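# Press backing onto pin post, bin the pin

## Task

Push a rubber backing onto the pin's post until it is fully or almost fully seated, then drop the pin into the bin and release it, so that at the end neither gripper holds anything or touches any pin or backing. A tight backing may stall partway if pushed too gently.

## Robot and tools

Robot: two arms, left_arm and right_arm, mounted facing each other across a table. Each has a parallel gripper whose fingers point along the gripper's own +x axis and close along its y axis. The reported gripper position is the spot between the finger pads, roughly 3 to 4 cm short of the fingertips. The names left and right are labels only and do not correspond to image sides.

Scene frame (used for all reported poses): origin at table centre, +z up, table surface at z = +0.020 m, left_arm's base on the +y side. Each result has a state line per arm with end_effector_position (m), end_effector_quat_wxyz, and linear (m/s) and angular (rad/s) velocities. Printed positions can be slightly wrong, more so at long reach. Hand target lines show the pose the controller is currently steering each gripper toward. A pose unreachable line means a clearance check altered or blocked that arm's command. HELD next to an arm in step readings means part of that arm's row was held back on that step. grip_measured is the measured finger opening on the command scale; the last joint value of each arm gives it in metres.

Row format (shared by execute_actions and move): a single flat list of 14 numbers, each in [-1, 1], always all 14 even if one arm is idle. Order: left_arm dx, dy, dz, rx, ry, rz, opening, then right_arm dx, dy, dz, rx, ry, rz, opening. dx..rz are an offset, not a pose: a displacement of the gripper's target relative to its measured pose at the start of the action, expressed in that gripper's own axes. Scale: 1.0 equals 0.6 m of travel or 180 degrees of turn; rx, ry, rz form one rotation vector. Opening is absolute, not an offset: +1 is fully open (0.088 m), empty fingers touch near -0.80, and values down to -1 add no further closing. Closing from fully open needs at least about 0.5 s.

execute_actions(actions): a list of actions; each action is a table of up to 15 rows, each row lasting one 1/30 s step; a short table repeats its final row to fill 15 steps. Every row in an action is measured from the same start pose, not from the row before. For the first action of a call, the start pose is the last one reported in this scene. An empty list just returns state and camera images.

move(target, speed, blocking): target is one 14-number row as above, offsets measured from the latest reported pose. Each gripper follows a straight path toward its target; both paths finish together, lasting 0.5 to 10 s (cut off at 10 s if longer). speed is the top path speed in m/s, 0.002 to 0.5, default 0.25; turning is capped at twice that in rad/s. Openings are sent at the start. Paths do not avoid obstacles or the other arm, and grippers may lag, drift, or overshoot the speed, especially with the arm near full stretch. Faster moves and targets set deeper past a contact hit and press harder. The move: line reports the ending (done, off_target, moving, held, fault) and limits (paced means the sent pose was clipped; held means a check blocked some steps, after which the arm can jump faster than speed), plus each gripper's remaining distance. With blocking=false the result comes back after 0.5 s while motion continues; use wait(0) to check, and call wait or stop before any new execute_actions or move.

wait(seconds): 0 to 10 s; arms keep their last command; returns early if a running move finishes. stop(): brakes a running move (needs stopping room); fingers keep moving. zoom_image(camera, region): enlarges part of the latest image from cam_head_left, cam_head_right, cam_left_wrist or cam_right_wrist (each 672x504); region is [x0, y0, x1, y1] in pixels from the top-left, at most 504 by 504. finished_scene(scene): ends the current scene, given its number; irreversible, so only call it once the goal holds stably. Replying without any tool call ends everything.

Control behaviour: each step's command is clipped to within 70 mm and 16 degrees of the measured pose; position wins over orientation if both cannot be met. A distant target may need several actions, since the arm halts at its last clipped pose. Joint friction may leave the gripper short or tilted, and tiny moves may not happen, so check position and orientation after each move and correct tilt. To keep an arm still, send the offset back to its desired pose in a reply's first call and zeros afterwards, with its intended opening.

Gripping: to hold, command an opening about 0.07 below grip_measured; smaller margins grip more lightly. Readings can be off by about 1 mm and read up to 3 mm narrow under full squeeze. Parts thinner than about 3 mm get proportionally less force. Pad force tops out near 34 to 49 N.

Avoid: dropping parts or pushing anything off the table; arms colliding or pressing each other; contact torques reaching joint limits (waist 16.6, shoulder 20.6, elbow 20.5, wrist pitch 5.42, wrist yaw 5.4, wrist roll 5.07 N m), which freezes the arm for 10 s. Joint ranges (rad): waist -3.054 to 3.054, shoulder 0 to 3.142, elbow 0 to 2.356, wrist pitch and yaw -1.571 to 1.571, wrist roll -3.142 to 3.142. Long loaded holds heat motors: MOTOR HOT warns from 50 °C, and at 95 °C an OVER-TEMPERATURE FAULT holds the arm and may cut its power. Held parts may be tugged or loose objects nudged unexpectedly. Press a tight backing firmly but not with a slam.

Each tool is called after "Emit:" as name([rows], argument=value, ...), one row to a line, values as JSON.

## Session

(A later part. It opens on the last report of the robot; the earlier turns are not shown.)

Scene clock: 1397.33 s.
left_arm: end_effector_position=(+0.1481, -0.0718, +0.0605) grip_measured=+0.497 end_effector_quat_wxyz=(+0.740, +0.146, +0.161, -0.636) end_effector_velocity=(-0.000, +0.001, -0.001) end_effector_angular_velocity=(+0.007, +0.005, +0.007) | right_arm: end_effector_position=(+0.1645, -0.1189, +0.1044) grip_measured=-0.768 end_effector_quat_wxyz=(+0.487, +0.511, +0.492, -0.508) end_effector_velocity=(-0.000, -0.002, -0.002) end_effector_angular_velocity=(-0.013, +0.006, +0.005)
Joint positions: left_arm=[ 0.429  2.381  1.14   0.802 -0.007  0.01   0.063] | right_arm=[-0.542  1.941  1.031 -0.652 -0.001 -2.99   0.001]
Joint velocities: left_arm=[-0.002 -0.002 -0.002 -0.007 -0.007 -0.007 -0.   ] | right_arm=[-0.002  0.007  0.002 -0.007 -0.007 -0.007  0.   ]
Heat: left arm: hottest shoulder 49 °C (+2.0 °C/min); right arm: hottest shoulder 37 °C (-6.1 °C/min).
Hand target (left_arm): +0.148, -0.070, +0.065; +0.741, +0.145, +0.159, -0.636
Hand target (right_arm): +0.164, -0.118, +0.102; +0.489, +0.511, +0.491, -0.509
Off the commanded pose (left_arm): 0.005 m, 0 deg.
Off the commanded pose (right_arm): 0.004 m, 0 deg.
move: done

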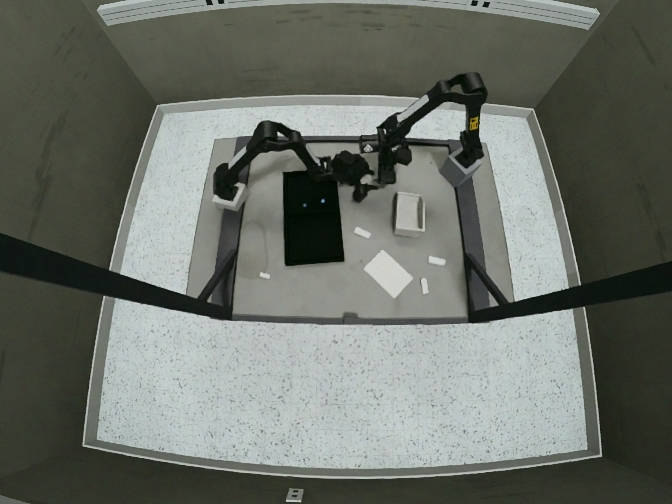

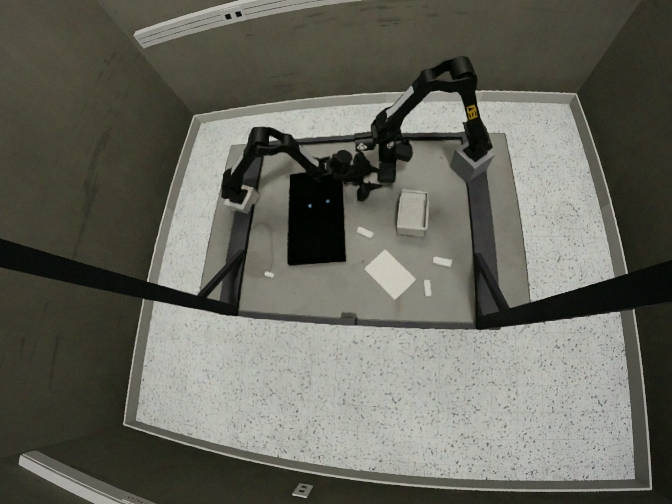

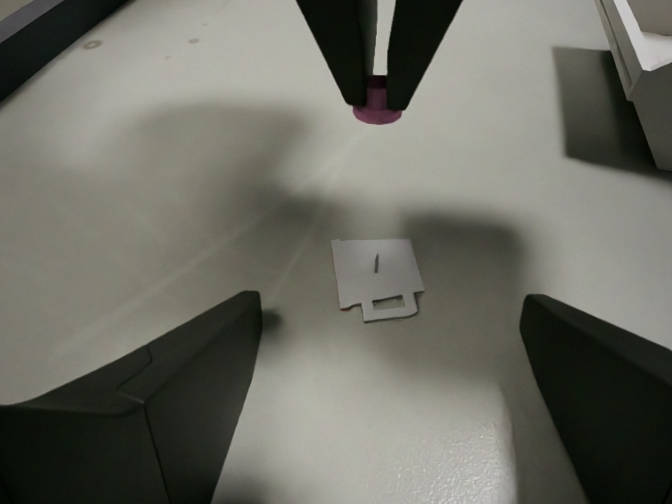

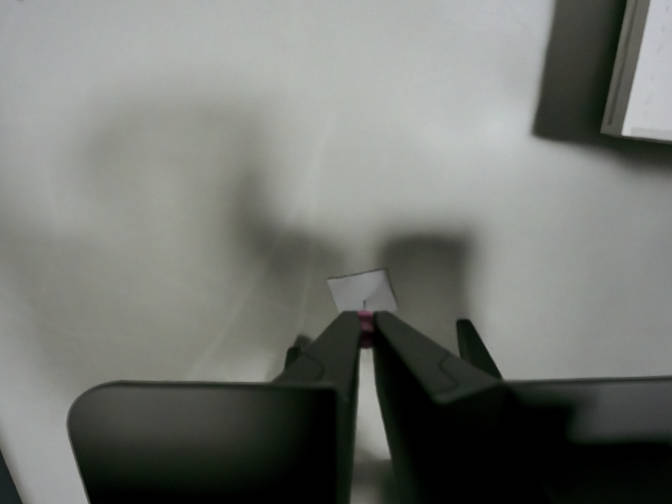

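Emit:
move(target=[0.0005,0,-0.0053,0,0.0019,0,0.5,0.042,-0.006,-0.012,0,-0.003,0,-0.8], speed=0.08)

Scene clock: 1447.90 s.
left_arm: end_effector_position=(+0.1481, -0.0719, +0.0607) grip_measured=+0.497 end_effector_quat_wxyz=(+0.740, +0.146, +0.161, -0.636) end_effector_velocity=(+0.004, +0.003, -0.003) end_effector_angular_velocity=(+0.014, -0.014, +0.019) | right_arm: end_effector_position=(+0.1624, -0.1125, +0.0820) grip_measured=-0.768 end_effector_quat_wxyz=(+0.489, +0.510, +0.490, -0.510) end_effector_velocity=(-0.000, -0.000, +0.001) end_effector_angular_velocity=(-0.003, +0.007, +0.005)
Joint positions: left_arm=[ 0.429  2.381  1.14   0.803 -0.007  0.01   0.063] | right_arm=[-0.537  2.024  1.041 -0.588 -0.001 -2.985  0.001]
Joint velocities: left_arm=[ 0.002 -0.002 -0.007 -0.007 -0.022  0.007 -0.   ] | right_arm=[-0.002 -0.002  0.002 -0.007 -0.007 -0.007 -0.   ]
Heat: left arm: hottest shoulder 54 °C (+6.1 °C/min); right arm: hottest shoulder 38 °C (+1.0 °C/min). Fold the left arm in close to its base before you think long.
Hand target (left_arm): +0.148, -0.071, +0.058; +0.740, +0.148, +0.163, -0.636
Hand target (right_arm): +0.161, -0.111, +0.079; +0.490, +0.509, +0.490, -0.511
Off the commanded pose (left_arm): 0.003 m, 0 deg.
Off the commanded pose (right_arm): 0.003 m, 0 deg.
MOTOR HOT: a motor of the left arm reached 50 °C. Now the hottest motor of the left arm, joint 2 (shoulder), reports 54 °C. The temperature limit of the motors' drives, at which the controller stops that arm, is 95 °C. To cool a motor, set the load down, stop pushing, or move to a pose that needs little force.
move: done

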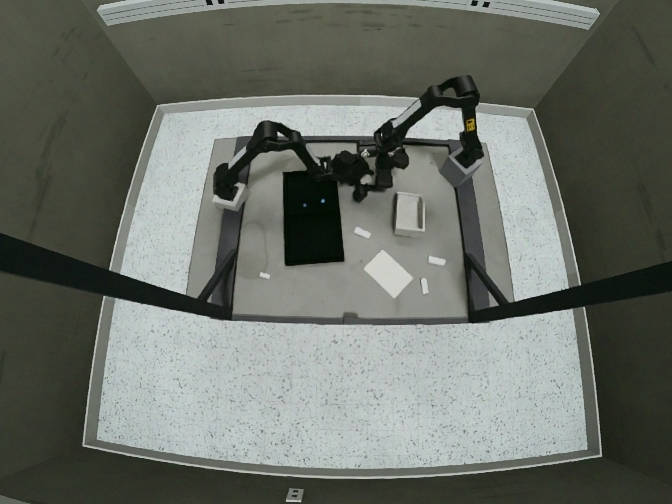

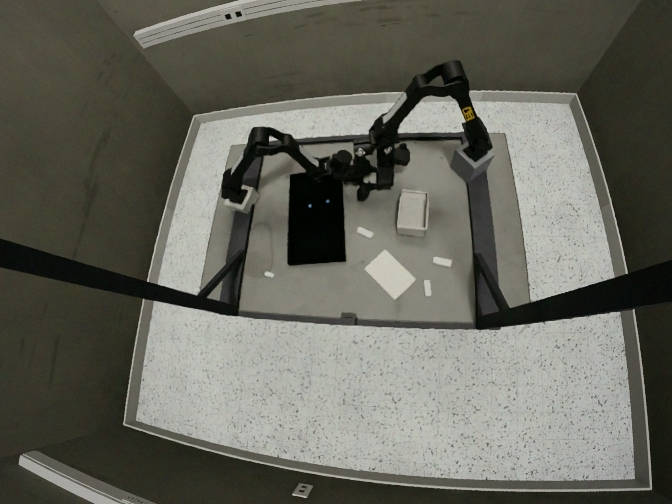

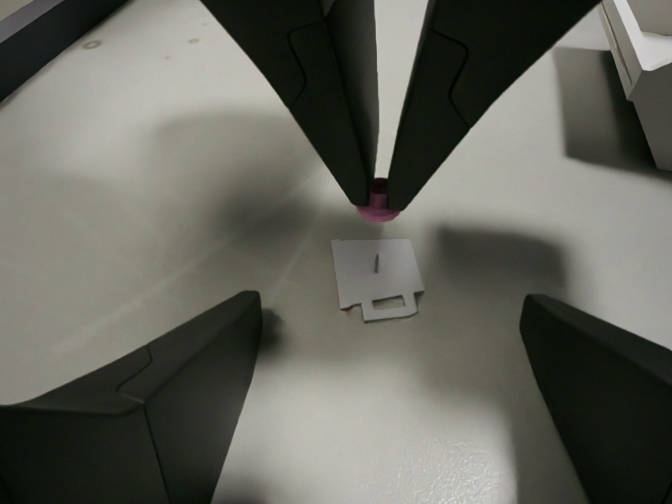

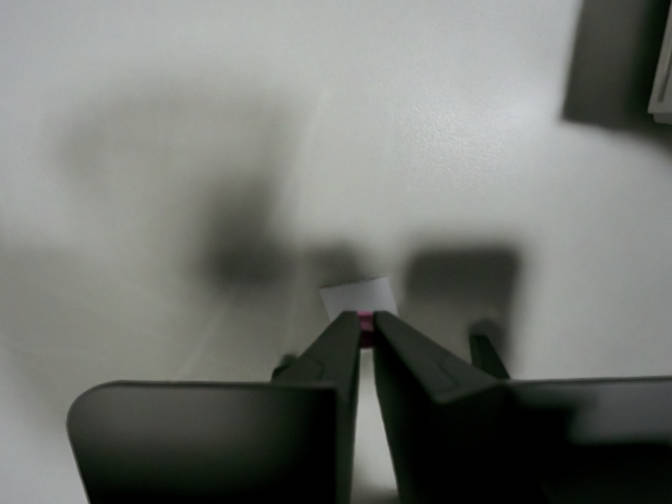

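Emit:
zoom_image(camera="cam_left_wrist", region=[320, 165, 440, 285])

Emit:
zoom_image(camera="cam_right_wrist", region=[310, 255, 420, 355])

Region (320, 165, 440, 285) of cam_left_wrist's 672x504 image, scaled by 4.200, with more detail than that image has.

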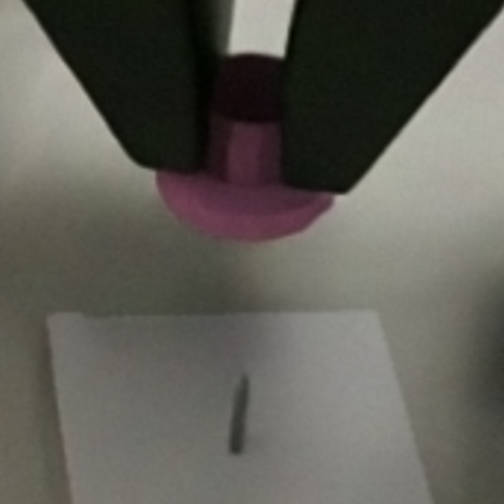

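Region (310, 255, 420, 355) of cam_right_wrist's 672x504 image, scaled by 4.582, with more detail than that image has; it fills the top 458 rows of this view, and the rest is white.

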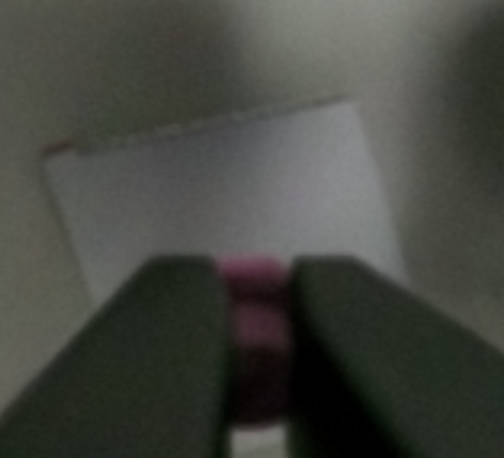

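Emit:
execute_actions([
  [[0.0005,0,-0.0053,0,0.0019,0,0.5,0.006,-0.002,-0.003,0,-0.0006,0,-0.8],[0.0005,0,-0.0053,0,0.0019,0,0.5,0.007,-0.002,-0.004,0,-0.0006,0,-0.8],[0.0005,0,-0.0053,0,0.0019,0,0.5,0.008,-0.0022,-0.005,0,-0.0006,0,-0.8],[0.0005,0,-0.0053,0,0.0019,0,0.5,0.009,-0.0023,-0.006,0,-0.0006,0,-0.8],[0.0005,0,-0.0053,0,0.0019,0,0.5,0.010,-0.0024,-0.007,0,-0.0006,0,-0.8],[0.0005,0,-0.0053,0,0.0019,0,0.5,0.011,-0.0026,-0.008,0,-0.0006,0,-0.8],[0.0005,0,-0.0053,0,0.0019,0,0.5,0.012,-0.0027,-0.009,0,-0.0006,0,-0.8],[0.0005,0,-0.0053,0,0.0019,0,0.5,0.013,-0.0028,-0.010,0,-0.0006,0,-0.8],[0.0005,0,-0.0053,0,0.0019,0,0.5,0.014,-0.0029,-0.0107,0,-0.0006,0,-0.8],[0.0005,0,-0.0053,0,0.0019,0,0.5,0.015,-0.003,-0.0113,0,-0.0006,0,-0.8]],
])

Scene clock: 1498.63 s.
left_arm: end_effector_position=(+0.1481, -0.0719, +0.0607) grip_measured=+0.497 end_effector_quat_wxyz=(+0.740, +0.146, +0.161, -0.636) end_effector_velocity=(-0.001, +0.002, -0.004) end_effector_angular_velocity=(+0.023, -0.006, +0.001) | right_arm: end_effector_position=(+0.1620, -0.1098, +0.0789) grip_measured=-0.768 end_effector_quat_wxyz=(+0.489, +0.510, +0.490, -0.510) end_effector_velocity=(-0.001, -0.004, -0.001) end_effector_angular_velocity=(-0.013, +0.006, +0.010)
Joint positions: left_arm=[ 0.429  2.381  1.14   0.803 -0.007  0.01   0.063] | right_arm=[-0.537  2.039  1.051 -0.581 -0.001 -2.985  0.001]
Joint velocities: left_arm=[-0.002 -0.002 -0.002 -0.022 -0.007  0.007  0.   ] | right_arm=[ 0.002 -0.002 -0.007 -0.007 -0.007 -0.007  0.   ]
Heat: left arm: hottest shoulder 50 °C (-4.0 °C/min); right arm: hottest shoulder 39 °C (+1.0 °C/min). Fold the left arm in close to its base before you think long.
Hand target (left_arm): +0.148, -0.071, +0.058; +0.740, +0.148, +0.163, -0.636
Hand target (right_arm): +0.162, -0.110, +0.079; +0.489, +0.510, +0.490, -0.510
Off the commanded pose (left_arm): 0.003 m, 0 deg.
Off the commanded pose (right_arm): 0.007 m, 0 deg.
MOTOR HOT: still on. Now the hottest motor of the left arm, joint 2 (shoulder), reports 50 °C; a drive's own limit is 95 °C.
Step readings (end_effector_position):
0: left_arm (+0.1481, -0.0719, +0.0607) | right_arm (+0.1624, -0.1123, +0.0819)
1: left_arm (+0.1481, -0.0719, +0.0607) | right_arm (+0.1624, -0.1123, +0.0818)
2: left_arm (+0.1481, -0.0719, +0.0607) | right_arm (+0.1624, -0.1121, +0.0815)
4: left_arm (+0.1481, -0.0719, +0.0607) | right_arm (+0.1622, -0.1112, +0.0806)
8: left_arm (+0.1481, -0.0719, +0.0607) | right_arm (+0.1620, -0.1098, +0.0789) HELD right_arm
15: end_effector_position above HELD right_arm
HELD right_arm: steps 8 to 15.
pose unreachable (right arm): on one or more control steps of this call, first in action 0 (counted from 0), this arm could not follow its commanded pose, so it was not sent that pose on those steps. On the call's last step it was still not sent that pose. It may still have moved: this result reports where it is.
cause: the commanded pose would bring a part of the arm too close to another arm (a part of this arm just beyond joint 4 (wrist pitch) and a part of the other arm just beyond its joint 4 (wrist pitch)).

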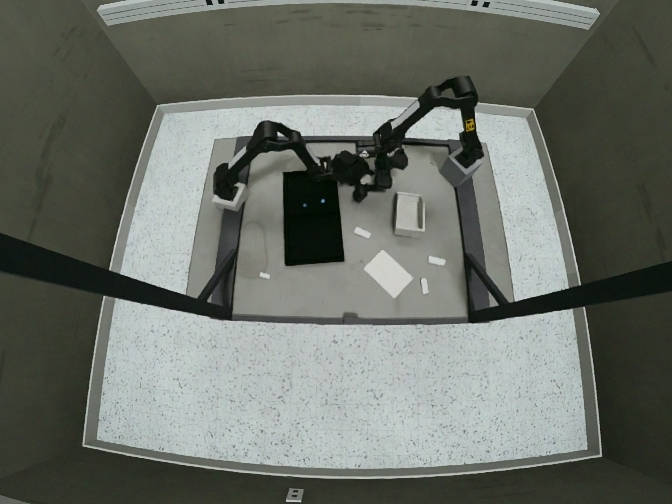

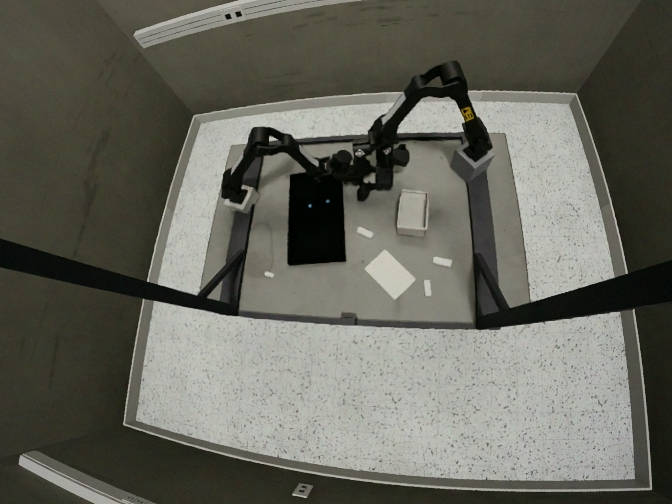

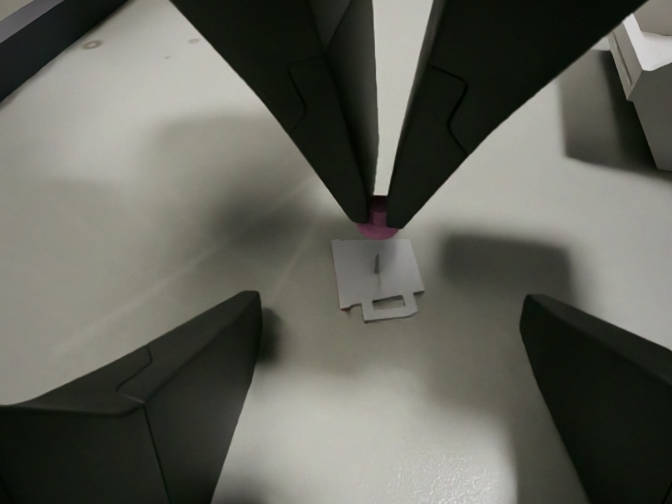

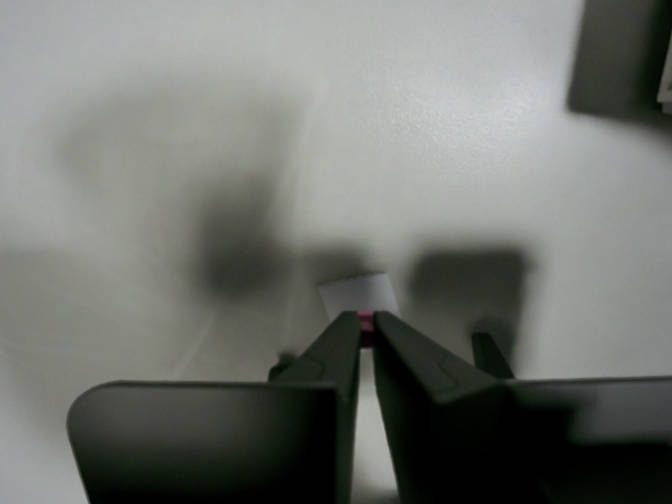

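Emit:
move(target=[-0.045,0,-0.004,0,0,0,0.5,0,0,0,0,0,0,-0.8], speed=0.1)

Scene clock: 1509.83 s.
left_arm: end_effector_position=(+0.1447, -0.0483, +0.0655) grip_measured=+0.497 end_effector_quat_wxyz=(+0.740, +0.149, +0.164, -0.636) end_effector_velocity=(-0.001, +0.006, -0.007) end_effector_angular_velocity=(+0.031, +0.008, +0.007) | right_arm: end_effector_position=(+0.1620, -0.1098, +0.0789) grip_measured=-0.768 end_effector_quat_wxyz=(+0.489, +0.510, +0.490, -0.510) end_effector_velocity=(-0.000, -0.002, +0.000) end_effector_angular_velocity=(-0.008, +0.006, +0.005)
Joint positions: left_arm=[ 0.429  2.313  1.024  0.844 -0.007  0.01   0.063] | right_arm=[-0.537  2.039  1.051 -0.581 -0.001 -2.985  0.001]
Joint velocities: left_arm=[-0.002 -0.002 -0.012 -0.022 -0.007 -0.007  0.   ] | right_arm=[-0.002 -0.002 -0.002 -0.007 -0.007 -0.007 -0.   ]
Heat: left arm: hottest shoulder 50 °C (-4.0 °C/min); right arm: hottest shoulder 40 °C (+2.0 °C/min). Fold the left arm in close to its base before you think long.
Hand target (left_arm): +0.144, -0.047, +0.070; +0.740, +0.146, +0.161, -0.636
Hand target (right_arm): +0.162, -0.110, +0.079; +0.489, +0.510, +0.490, -0.510
Off the commanded pose (left_arm): 0.005 m, 0 deg.
Off the commanded pose (right_arm): 0.000 m, 0 deg.
MOTOR HOT: still on. Now the hottest motor of the left arm, joint 2 (shoulder), reports 50 °C; a drive's own limit is 95 °C.
move: done; limits=held; held on 1 of 24 steps (left_arm)
pose unreachable (left arm): on one or more control steps of this call, first in action 0 (counted from 0), this arm could not follow its commanded pose, so it was not sent that pose on those steps. It may still have moved: this result reports where it is.
cause: the commanded pose would bring a part of the arm too close to another arm (a part of this arm just beyond joint 4 (wrist pitch) and a part of the other arm just beyond its joint 4 (wrist pitch)).

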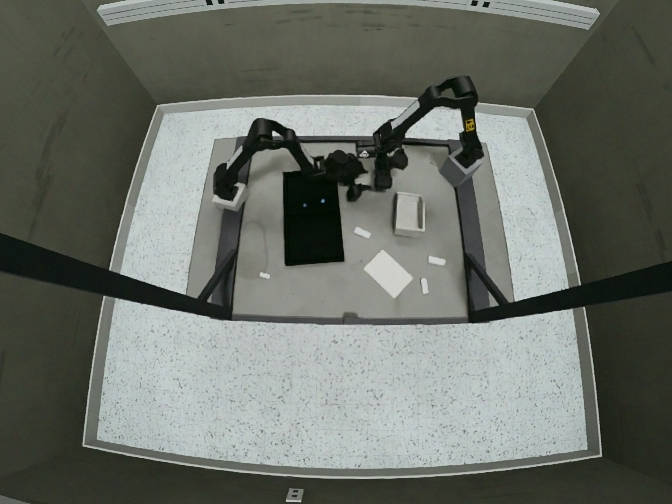

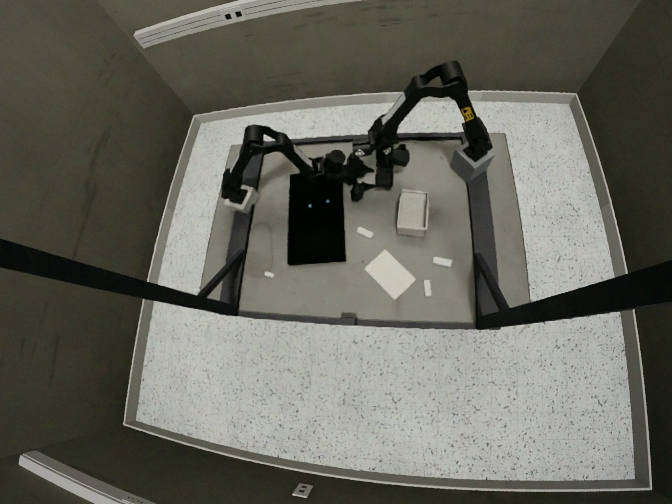

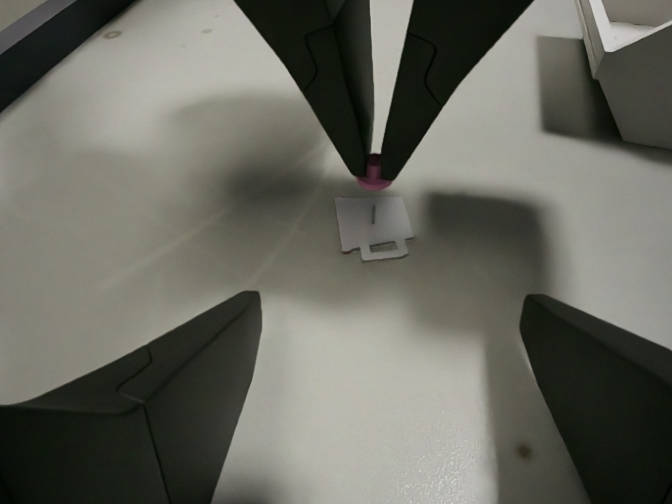

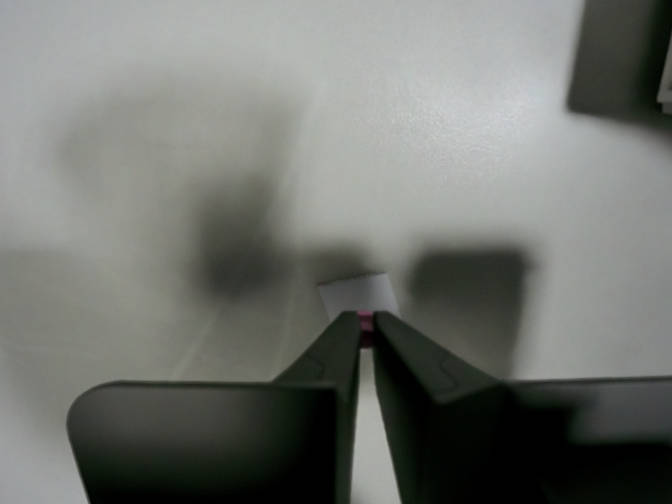

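Emit:
execute_actions([
  [[0.0005,0,-0.0053,0,0.0019,0,0.5,0.003,-0.001,-0.001,0,-0.0006,0,-0.8],[0.0005,0,-0.0053,0,0.0019,0,0.5,0.005,-0.002,-0.002,0,-0.0006,0,-0.8],[0.0005,0,-0.0053,0,0.0019,0,0.5,0.006,-0.0022,-0.003,0,-0.0006,0,-0.8],[0.0005,0,-0.0053,0,0.0019,0,0.5,0.007,-0.0023,-0.004,0,-0.0006,0,-0.8],[0.0005,0,-0.0053,0,0.0019,0,0.5,0.008,-0.0024,-0.005,0,-0.0006,0,-0.8],[0.0005,0,-0.0053,0,0.0019,0,0.5,0.009,-0.0025,-0.006,0,-0.0006,0,-0.8],[0.0005,0,-0.0053,0,0.0019,0,0.5,0.010,-0.0026,-0.0072,0,-0.0006,0,-0.8]],
])

Scene clock: 1518.13 s.
left_arm: end_effector_position=(+0.1446, -0.0480, +0.0654) grip_measured=+0.497 end_effector_quat_wxyz=(+0.740, +0.149, +0.164, -0.636) end_effector_velocity=(-0.000, -0.001, +0.004) end_effector_angular_velocity=(-0.013, +0.002, +0.007) | right_arm: end_effector_position=(+0.1617, -0.1068, +0.0755) grip_measured=-0.768 end_effector_quat_wxyz=(+0.489, +0.510, +0.490, -0.510) end_effector_velocity=(+0.000, -0.003, +0.001) end_effector_angular_velocity=(-0.018, +0.005, +0.005)
Joint positions: left_arm=[ 0.429  2.313  1.022  0.844 -0.007  0.01   0.063] | right_arm=[-0.537  2.057  1.062 -0.574 -0.001 -2.985  0.001]
Joint velocities: left_arm=[-0.002 -0.007 -0.002  0.007 -0.007 -0.007 -0.   ] | right_arm=[-0.002 -0.002  0.002 -0.022 -0.007 -0.007 -0.   ]
Heat: left arm: hottest shoulder 51 °C (-2.0 °C/min); right arm: hottest shoulder 41 °C (+2.0 °C/min). Fold the left arm in close to its base before you think long.
Hand target (left_arm): +0.144, -0.047, +0.063; +0.739, +0.150, +0.166, -0.635
Hand target (right_arm): +0.161, -0.105, +0.073; +0.490, +0.509, +0.490, -0.510
Off the commanded pose (left_arm): 0.003 m, 0 deg.
Off the commanded pose (right_arm): 0.003 m, 0 deg.
MOTOR HOT: still on. Now the hottest motor of the left arm, joint 2 (shoulder), reports 51 °C; a drive's own limit is 95 °C.
Step readings (end_effector_position):
0: left_arm (+0.1446, -0.0480, +0.0654) | right_arm (+0.1620, -0.1098, +0.0789)
1: left_arm (+0.1446, -0.0480, +0.0654) | right_arm (+0.1620, -0.1098, +0.0789)
2: left_arm (+0.1446, -0.0480, +0.0654) | right_arm (+0.1620, -0.1098, +0.0789)
4: left_arm (+0.1446, -0.0480, +0.0654) | right_arm (+0.1620, -0.1097, +0.0786)
8: left_arm (+0.1446, -0.0480, +0.0654) | right_arm (+0.1617, -0.1075, +0.0768)
15: end_effector_position above

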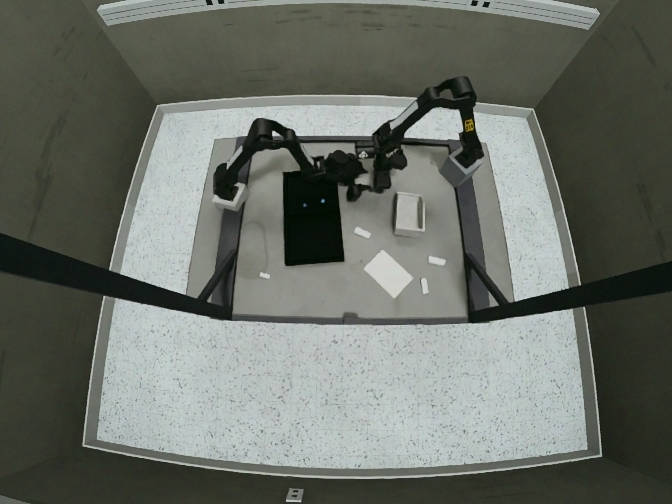

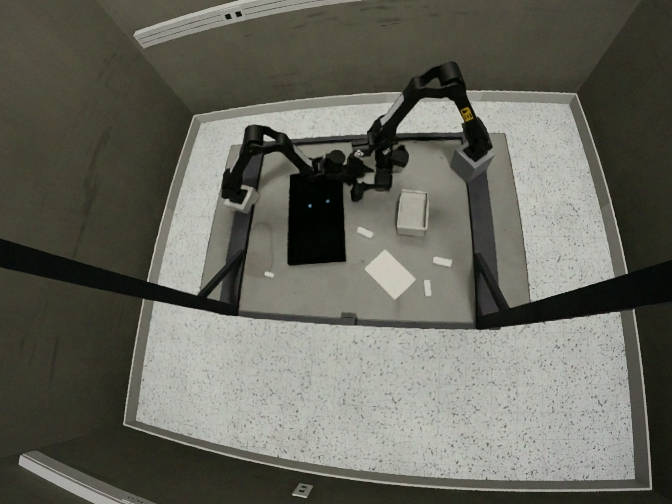

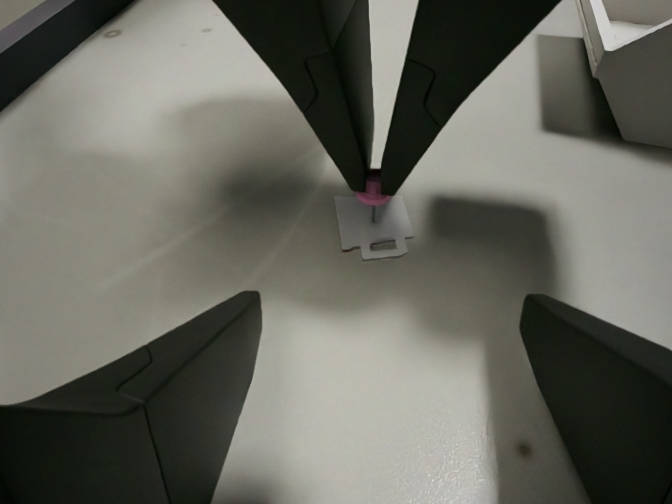

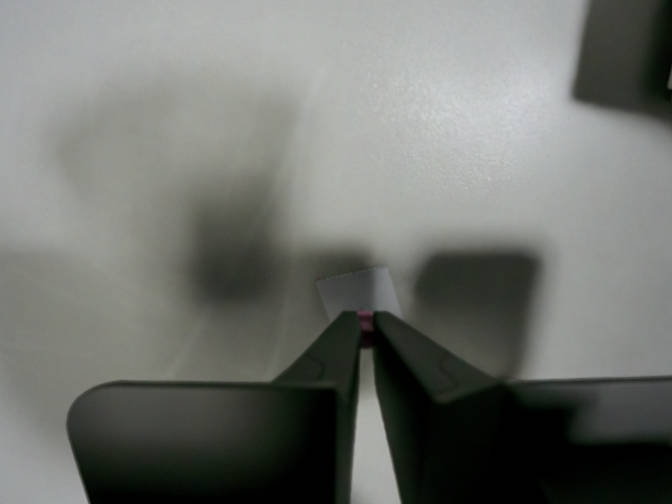

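Emit:
zoom_image(camera="cam_left_wrist", region=[334, 160, 414, 240])

Emit:
zoom_image(camera="cam_right_wrist", region=[310, 255, 420, 355])

Region (334, 160, 414, 240) of cam_left_wrist's 672x504 image, scaled by 6.300, with more detail than that image has.

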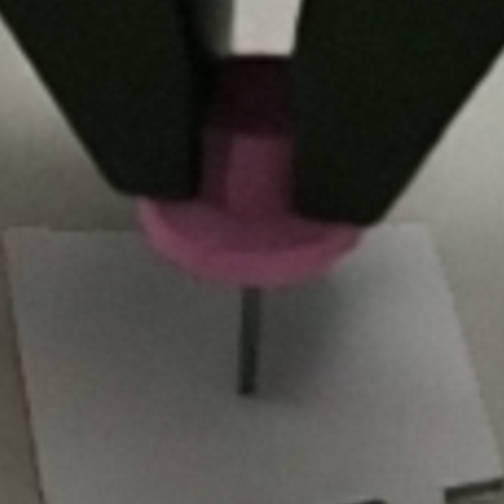

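Region (310, 255, 420, 355) of cam_right_wrist's 672x504 image, scaled by 4.582, with more detail than that image has; it fills the top 458 rows of this view, and the rest is white.

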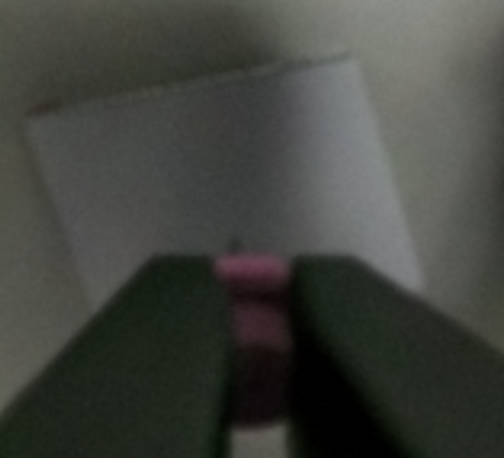

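Emit:
zoom_image(camera="cam_left_wrist", region=[352, 184, 396, 228])

Region (352, 184, 396, 228) of cam_left_wrist's 672x504 image, scaled by 11.455, with more detail than that image has.

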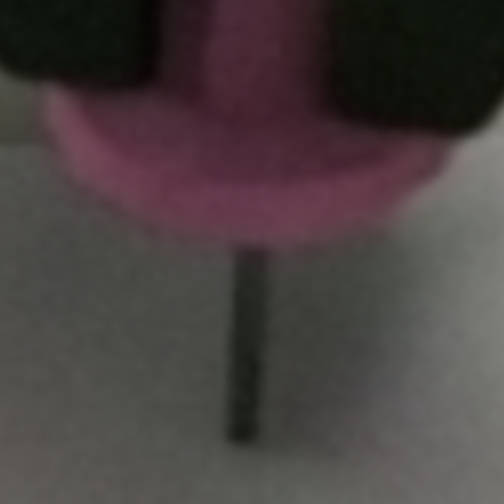

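Emit:
execute_actions([
  [[0.0005,0,-0.0053,0,0.0019,0,0.5,0.006,-0.0016,0.0002,-0.0009,-0.002,0.0003,-0.8],[0.0005,0,-0.0053,0,0.0019,0,0.5,0.007,-0.0016,0.0002,-0.0009,-0.002,0.0003,-0.8],[0.0005,0,-0.0053,0,0.0019,0,0.5,0.008,-0.0016,0.0002,-0.0009,-0.0021,0.0003,-0.8],[0.0005,0,-0.0053,0,0.0019,0,0.5,0.00885,-0.0016,0.0002,-0.0009,-0.0022,0.00036,-0.8]],
])

Scene clock: 1587.43 s.
left_arm: end_effector_position=(+0.1446, -0.0480, +0.0654) grip_measured=+0.497 end_effector_quat_wxyz=(+0.740, +0.149, +0.164, -0.636) end_effector_velocity=(+0.004, +0.002, -0.003) end_effector_angular_velocity=(+0.012, -0.001, +0.025) | right_arm: end_effector_position=(+0.1615, -0.1065, +0.0734) grip_measured=-0.768 end_effector_quat_wxyz=(+0.490, +0.510, +0.490, -0.510) end_effector_velocity=(+0.002, +0.001, +0.000) end_effector_angular_velocity=(+0.008, -0.006, +0.005)
Joint positions: left_arm=[ 0.429  2.313  1.022  0.844 -0.007  0.01   0.063] | right_arm=[-0.537  2.064  1.062 -0.568 -0.001 -2.985  0.001]
Joint velocities: left_arm=[ 0.002  0.002 -0.002 -0.007 -0.022 -0.007  0.   ] | right_arm=[-0.002 -0.002 -0.002  0.007  0.007 -0.007 -0.   ]
Heat: left arm: hottest shoulder 48 °C (-2.0 °C/min); right arm: hottest shoulder 39 °C (-1.0 °C/min). Fold the left arm in close to its base before you think long.
Hand target (left_arm): +0.144, -0.047, +0.062; +0.739, +0.151, +0.166, -0.635
Hand target (right_arm): +0.161, -0.107, +0.070; +0.492, +0.508, +0.489, -0.511
Off the commanded pose (left_arm): 0.003 m, 0 deg.
Off the commanded pose (right_arm): 0.003 m, 0 deg.
MOTOR HOT: still on. Now the hottest motor of the left arm, joint 2 (shoulder), reports 48 °C; a drive's own limit is 95 °C.
Step readings (end_effector_position):
0: left_arm (+0.1446, -0.0480, +0.0654) | right_arm (+0.1616, -0.1066, +0.0754)
1: left_arm (+0.1446, -0.0480, +0.0654) | right_arm (+0.1616, -0.1066, +0.0754)
2: left_arm (+0.1446, -0.0480, +0.0654) | right_arm (+0.1616, -0.1066, +0.0753)
4: left_arm (+0.1446, -0.0480, +0.0654) | right_arm (+0.1615, -0.1064, +0.0747)
8: left_arm (+0.1446, -0.0480, +0.0654) | right_arm (+0.1615, -0.1066, +0.0736)
15: end_effector_position above

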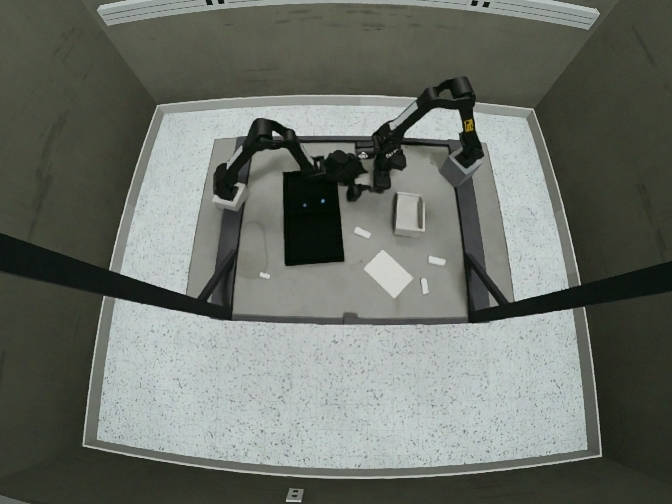

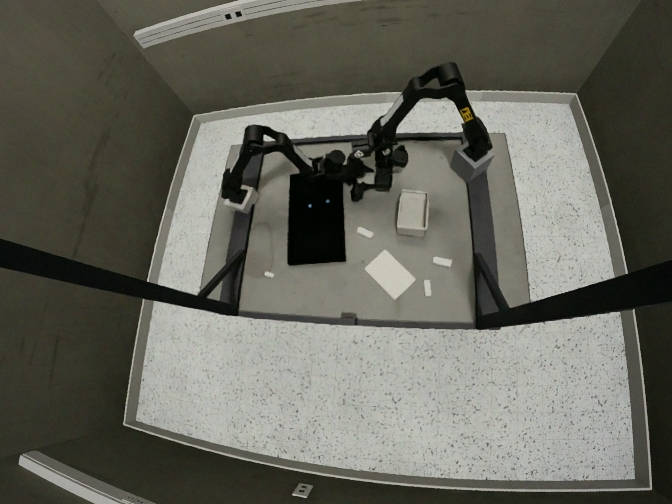

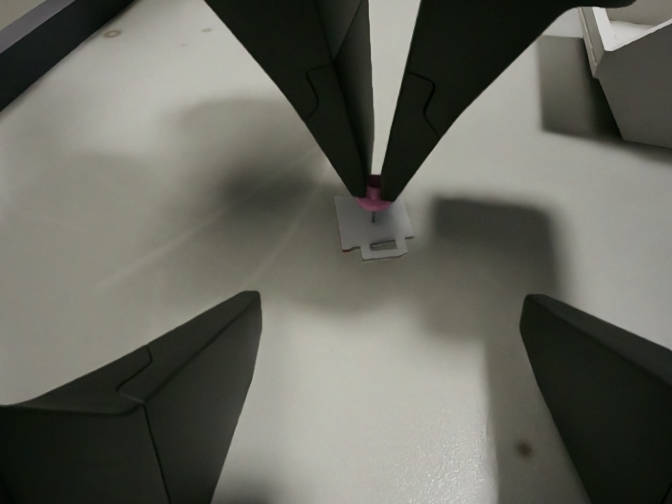

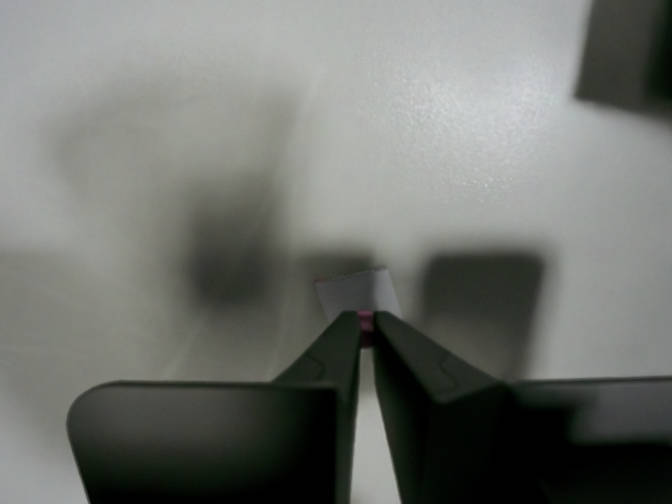

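Emit:
zoom_image(camera="cam_left_wrist", region=[352, 184, 396, 228])

Emit:
zoom_image(camera="cam_right_wrist", region=[310, 255, 420, 355])

Region (352, 184, 396, 228) of cam_left_wrist's 672x504 image, scaled by 11.455, with more detail than that image has.

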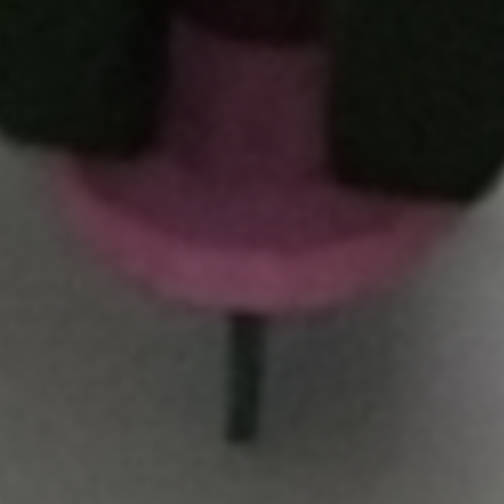

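Region (310, 255, 420, 355) of cam_right_wrist's 672x504 image, scaled by 4.582, with more detail than that image has; it fills the top 458 rows of this view, and the rest is white.

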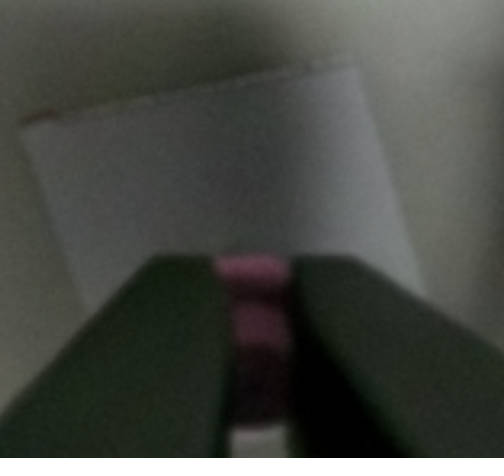

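Emit:
execute_actions([
  [[0.0005,0,-0.0053,0,0.0019,0,0.5,0.006,-0.0007,0.0004,-0.0005,-0.0022,0.0004,-0.8],[0.0005,0,-0.0053,0,0.0019,0,0.5,0.007,-0.0007,0.0006,-0.0005,-0.0025,0.0004,-0.8],[0.0005,0,-0.0053,0,0.0019,0,0.5,0.0078,-0.0007,0.0008,-0.0005,-0.0027,0.0004,-0.8]],
])

Scene clock: 1608.57 s.
left_arm: end_effector_position=(+0.1446, -0.0480, +0.0654) grip_measured=+0.497 end_effector_quat_wxyz=(+0.740, +0.149, +0.164, -0.636) end_effector_velocity=(+0.002, +0.001, -0.001) end_effector_angular_velocity=(+0.008, -0.002, +0.021) | right_arm: end_effector_position=(+0.1615, -0.1069, +0.0719) grip_measured=-0.768 end_effector_quat_wxyz=(+0.491, +0.509, +0.489, -0.511) end_effector_velocity=(-0.000, -0.002, +0.000) end_effector_angular_velocity=(-0.008, +0.006, +0.020)
Joint positions: left_arm=[ 0.429  2.313  1.022  0.844 -0.007  0.01   0.063] | right_arm=[-0.537  2.069  1.062 -0.566 -0.001 -2.985  0.001]
Joint velocities: left_arm=[-0.002 -0.002 -0.002 -0.007 -0.022 -0.007 -0.   ] | right_arm=[-0.002 -0.002 -0.002 -0.007 -0.007 -0.022 -0.   ]
Heat: left arm: hottest shoulder 48 °C (-1.0 °C/min); right arm: hottest shoulder 39 °C (-1.0 °C/min). Fold the left arm in close to its base before you think long.
Hand target (left_arm): +0.144, -0.047, +0.062; +0.739, +0.151, +0.166, -0.635
Hand target (right_arm): +0.161, -0.107, +0.069; +0.492, +0.507, +0.488, -0.511
Off the commanded pose (left_arm): 0.003 m, 0 deg.
Off the commanded pose (right_arm): 0.003 m, 0 deg.
MOTOR HOT: still on. Now the hottest motor of the left arm, joint 2 (shoulder), reports 48 °C; a drive's own limit is 95 °C.
Step readings (end_effector_position):
0: left_arm (+0.1446, -0.0480, +0.0654) | right_arm (+0.1615, -0.1065, +0.0734)
1: left_arm (+0.1446, -0.0480, +0.0654) | right_arm (+0.1615, -0.1065, +0.0734)
2: left_arm (+0.1446, -0.0480, +0.0654) | right_arm (+0.1615, -0.1066, +0.0732)
4: left_arm (+0.1446, -0.0480, +0.0654) | right_arm (+0.1615, -0.1066, +0.0727)
8: left_arm (+0.1446, -0.0480, +0.0654) | right_arm (+0.1616, -0.1070, +0.0719)
15: end_effector_position above

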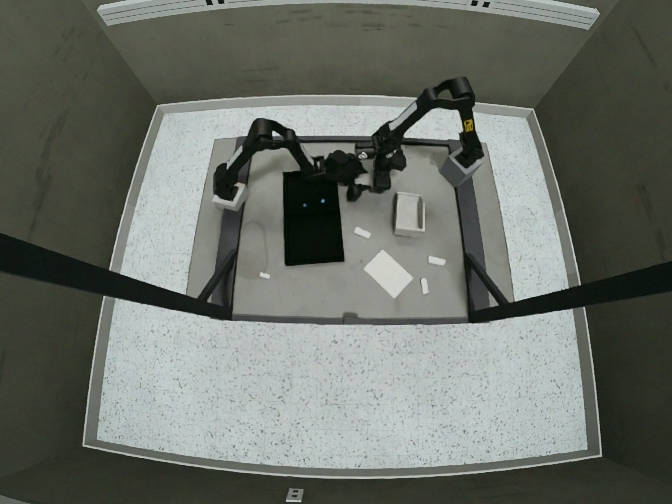

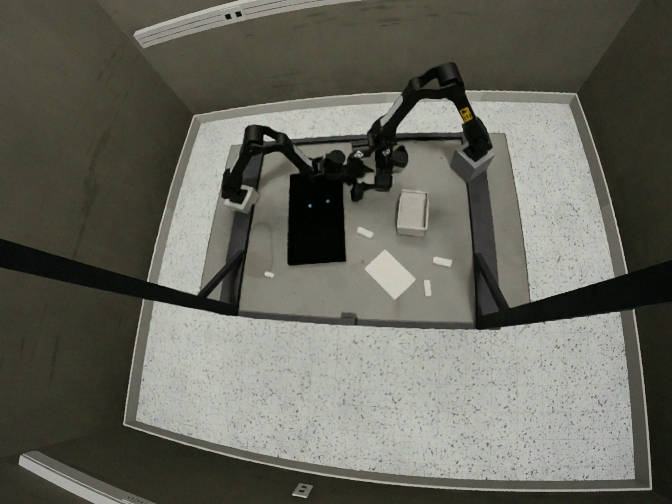

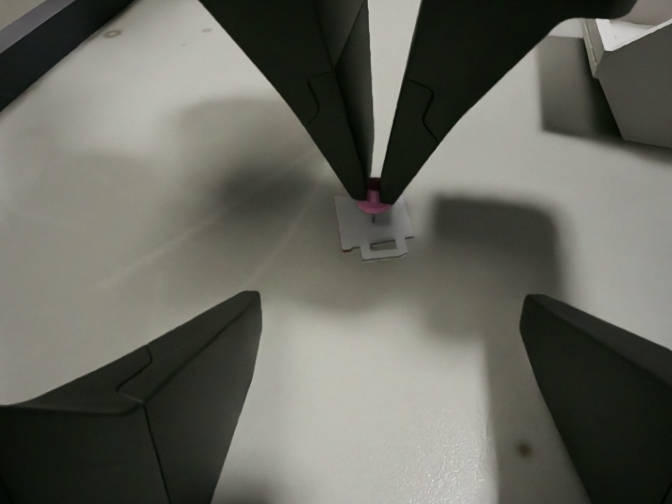

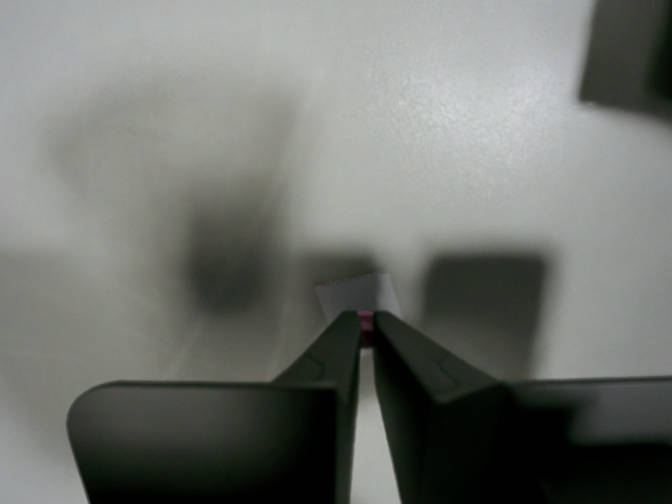

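Emit:
zoom_image(camera="cam_left_wrist", region=[352, 184, 396, 228])

Emit:
zoom_image(camera="cam_right_wrist", region=[310, 255, 420, 355])

Region (352, 184, 396, 228) of cam_left_wrist's 672x504 image, scaled by 11.455, with more detail than that image has.

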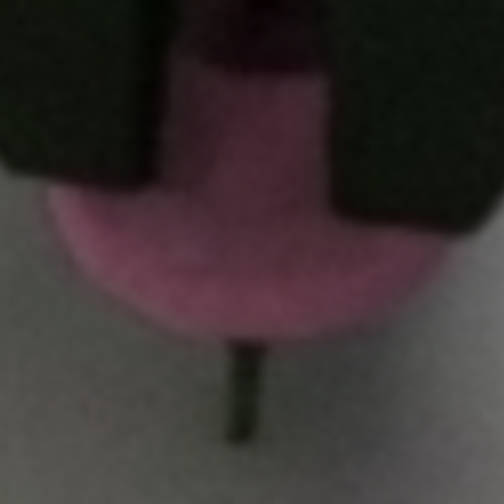

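Region (310, 255, 420, 355) of cam_right_wrist's 672x504 image, scaled by 4.582, with more detail than that image has; it fills the top 458 rows of this view, and the rest is white.

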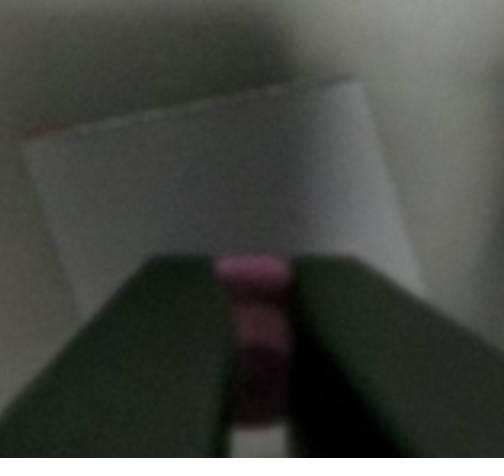

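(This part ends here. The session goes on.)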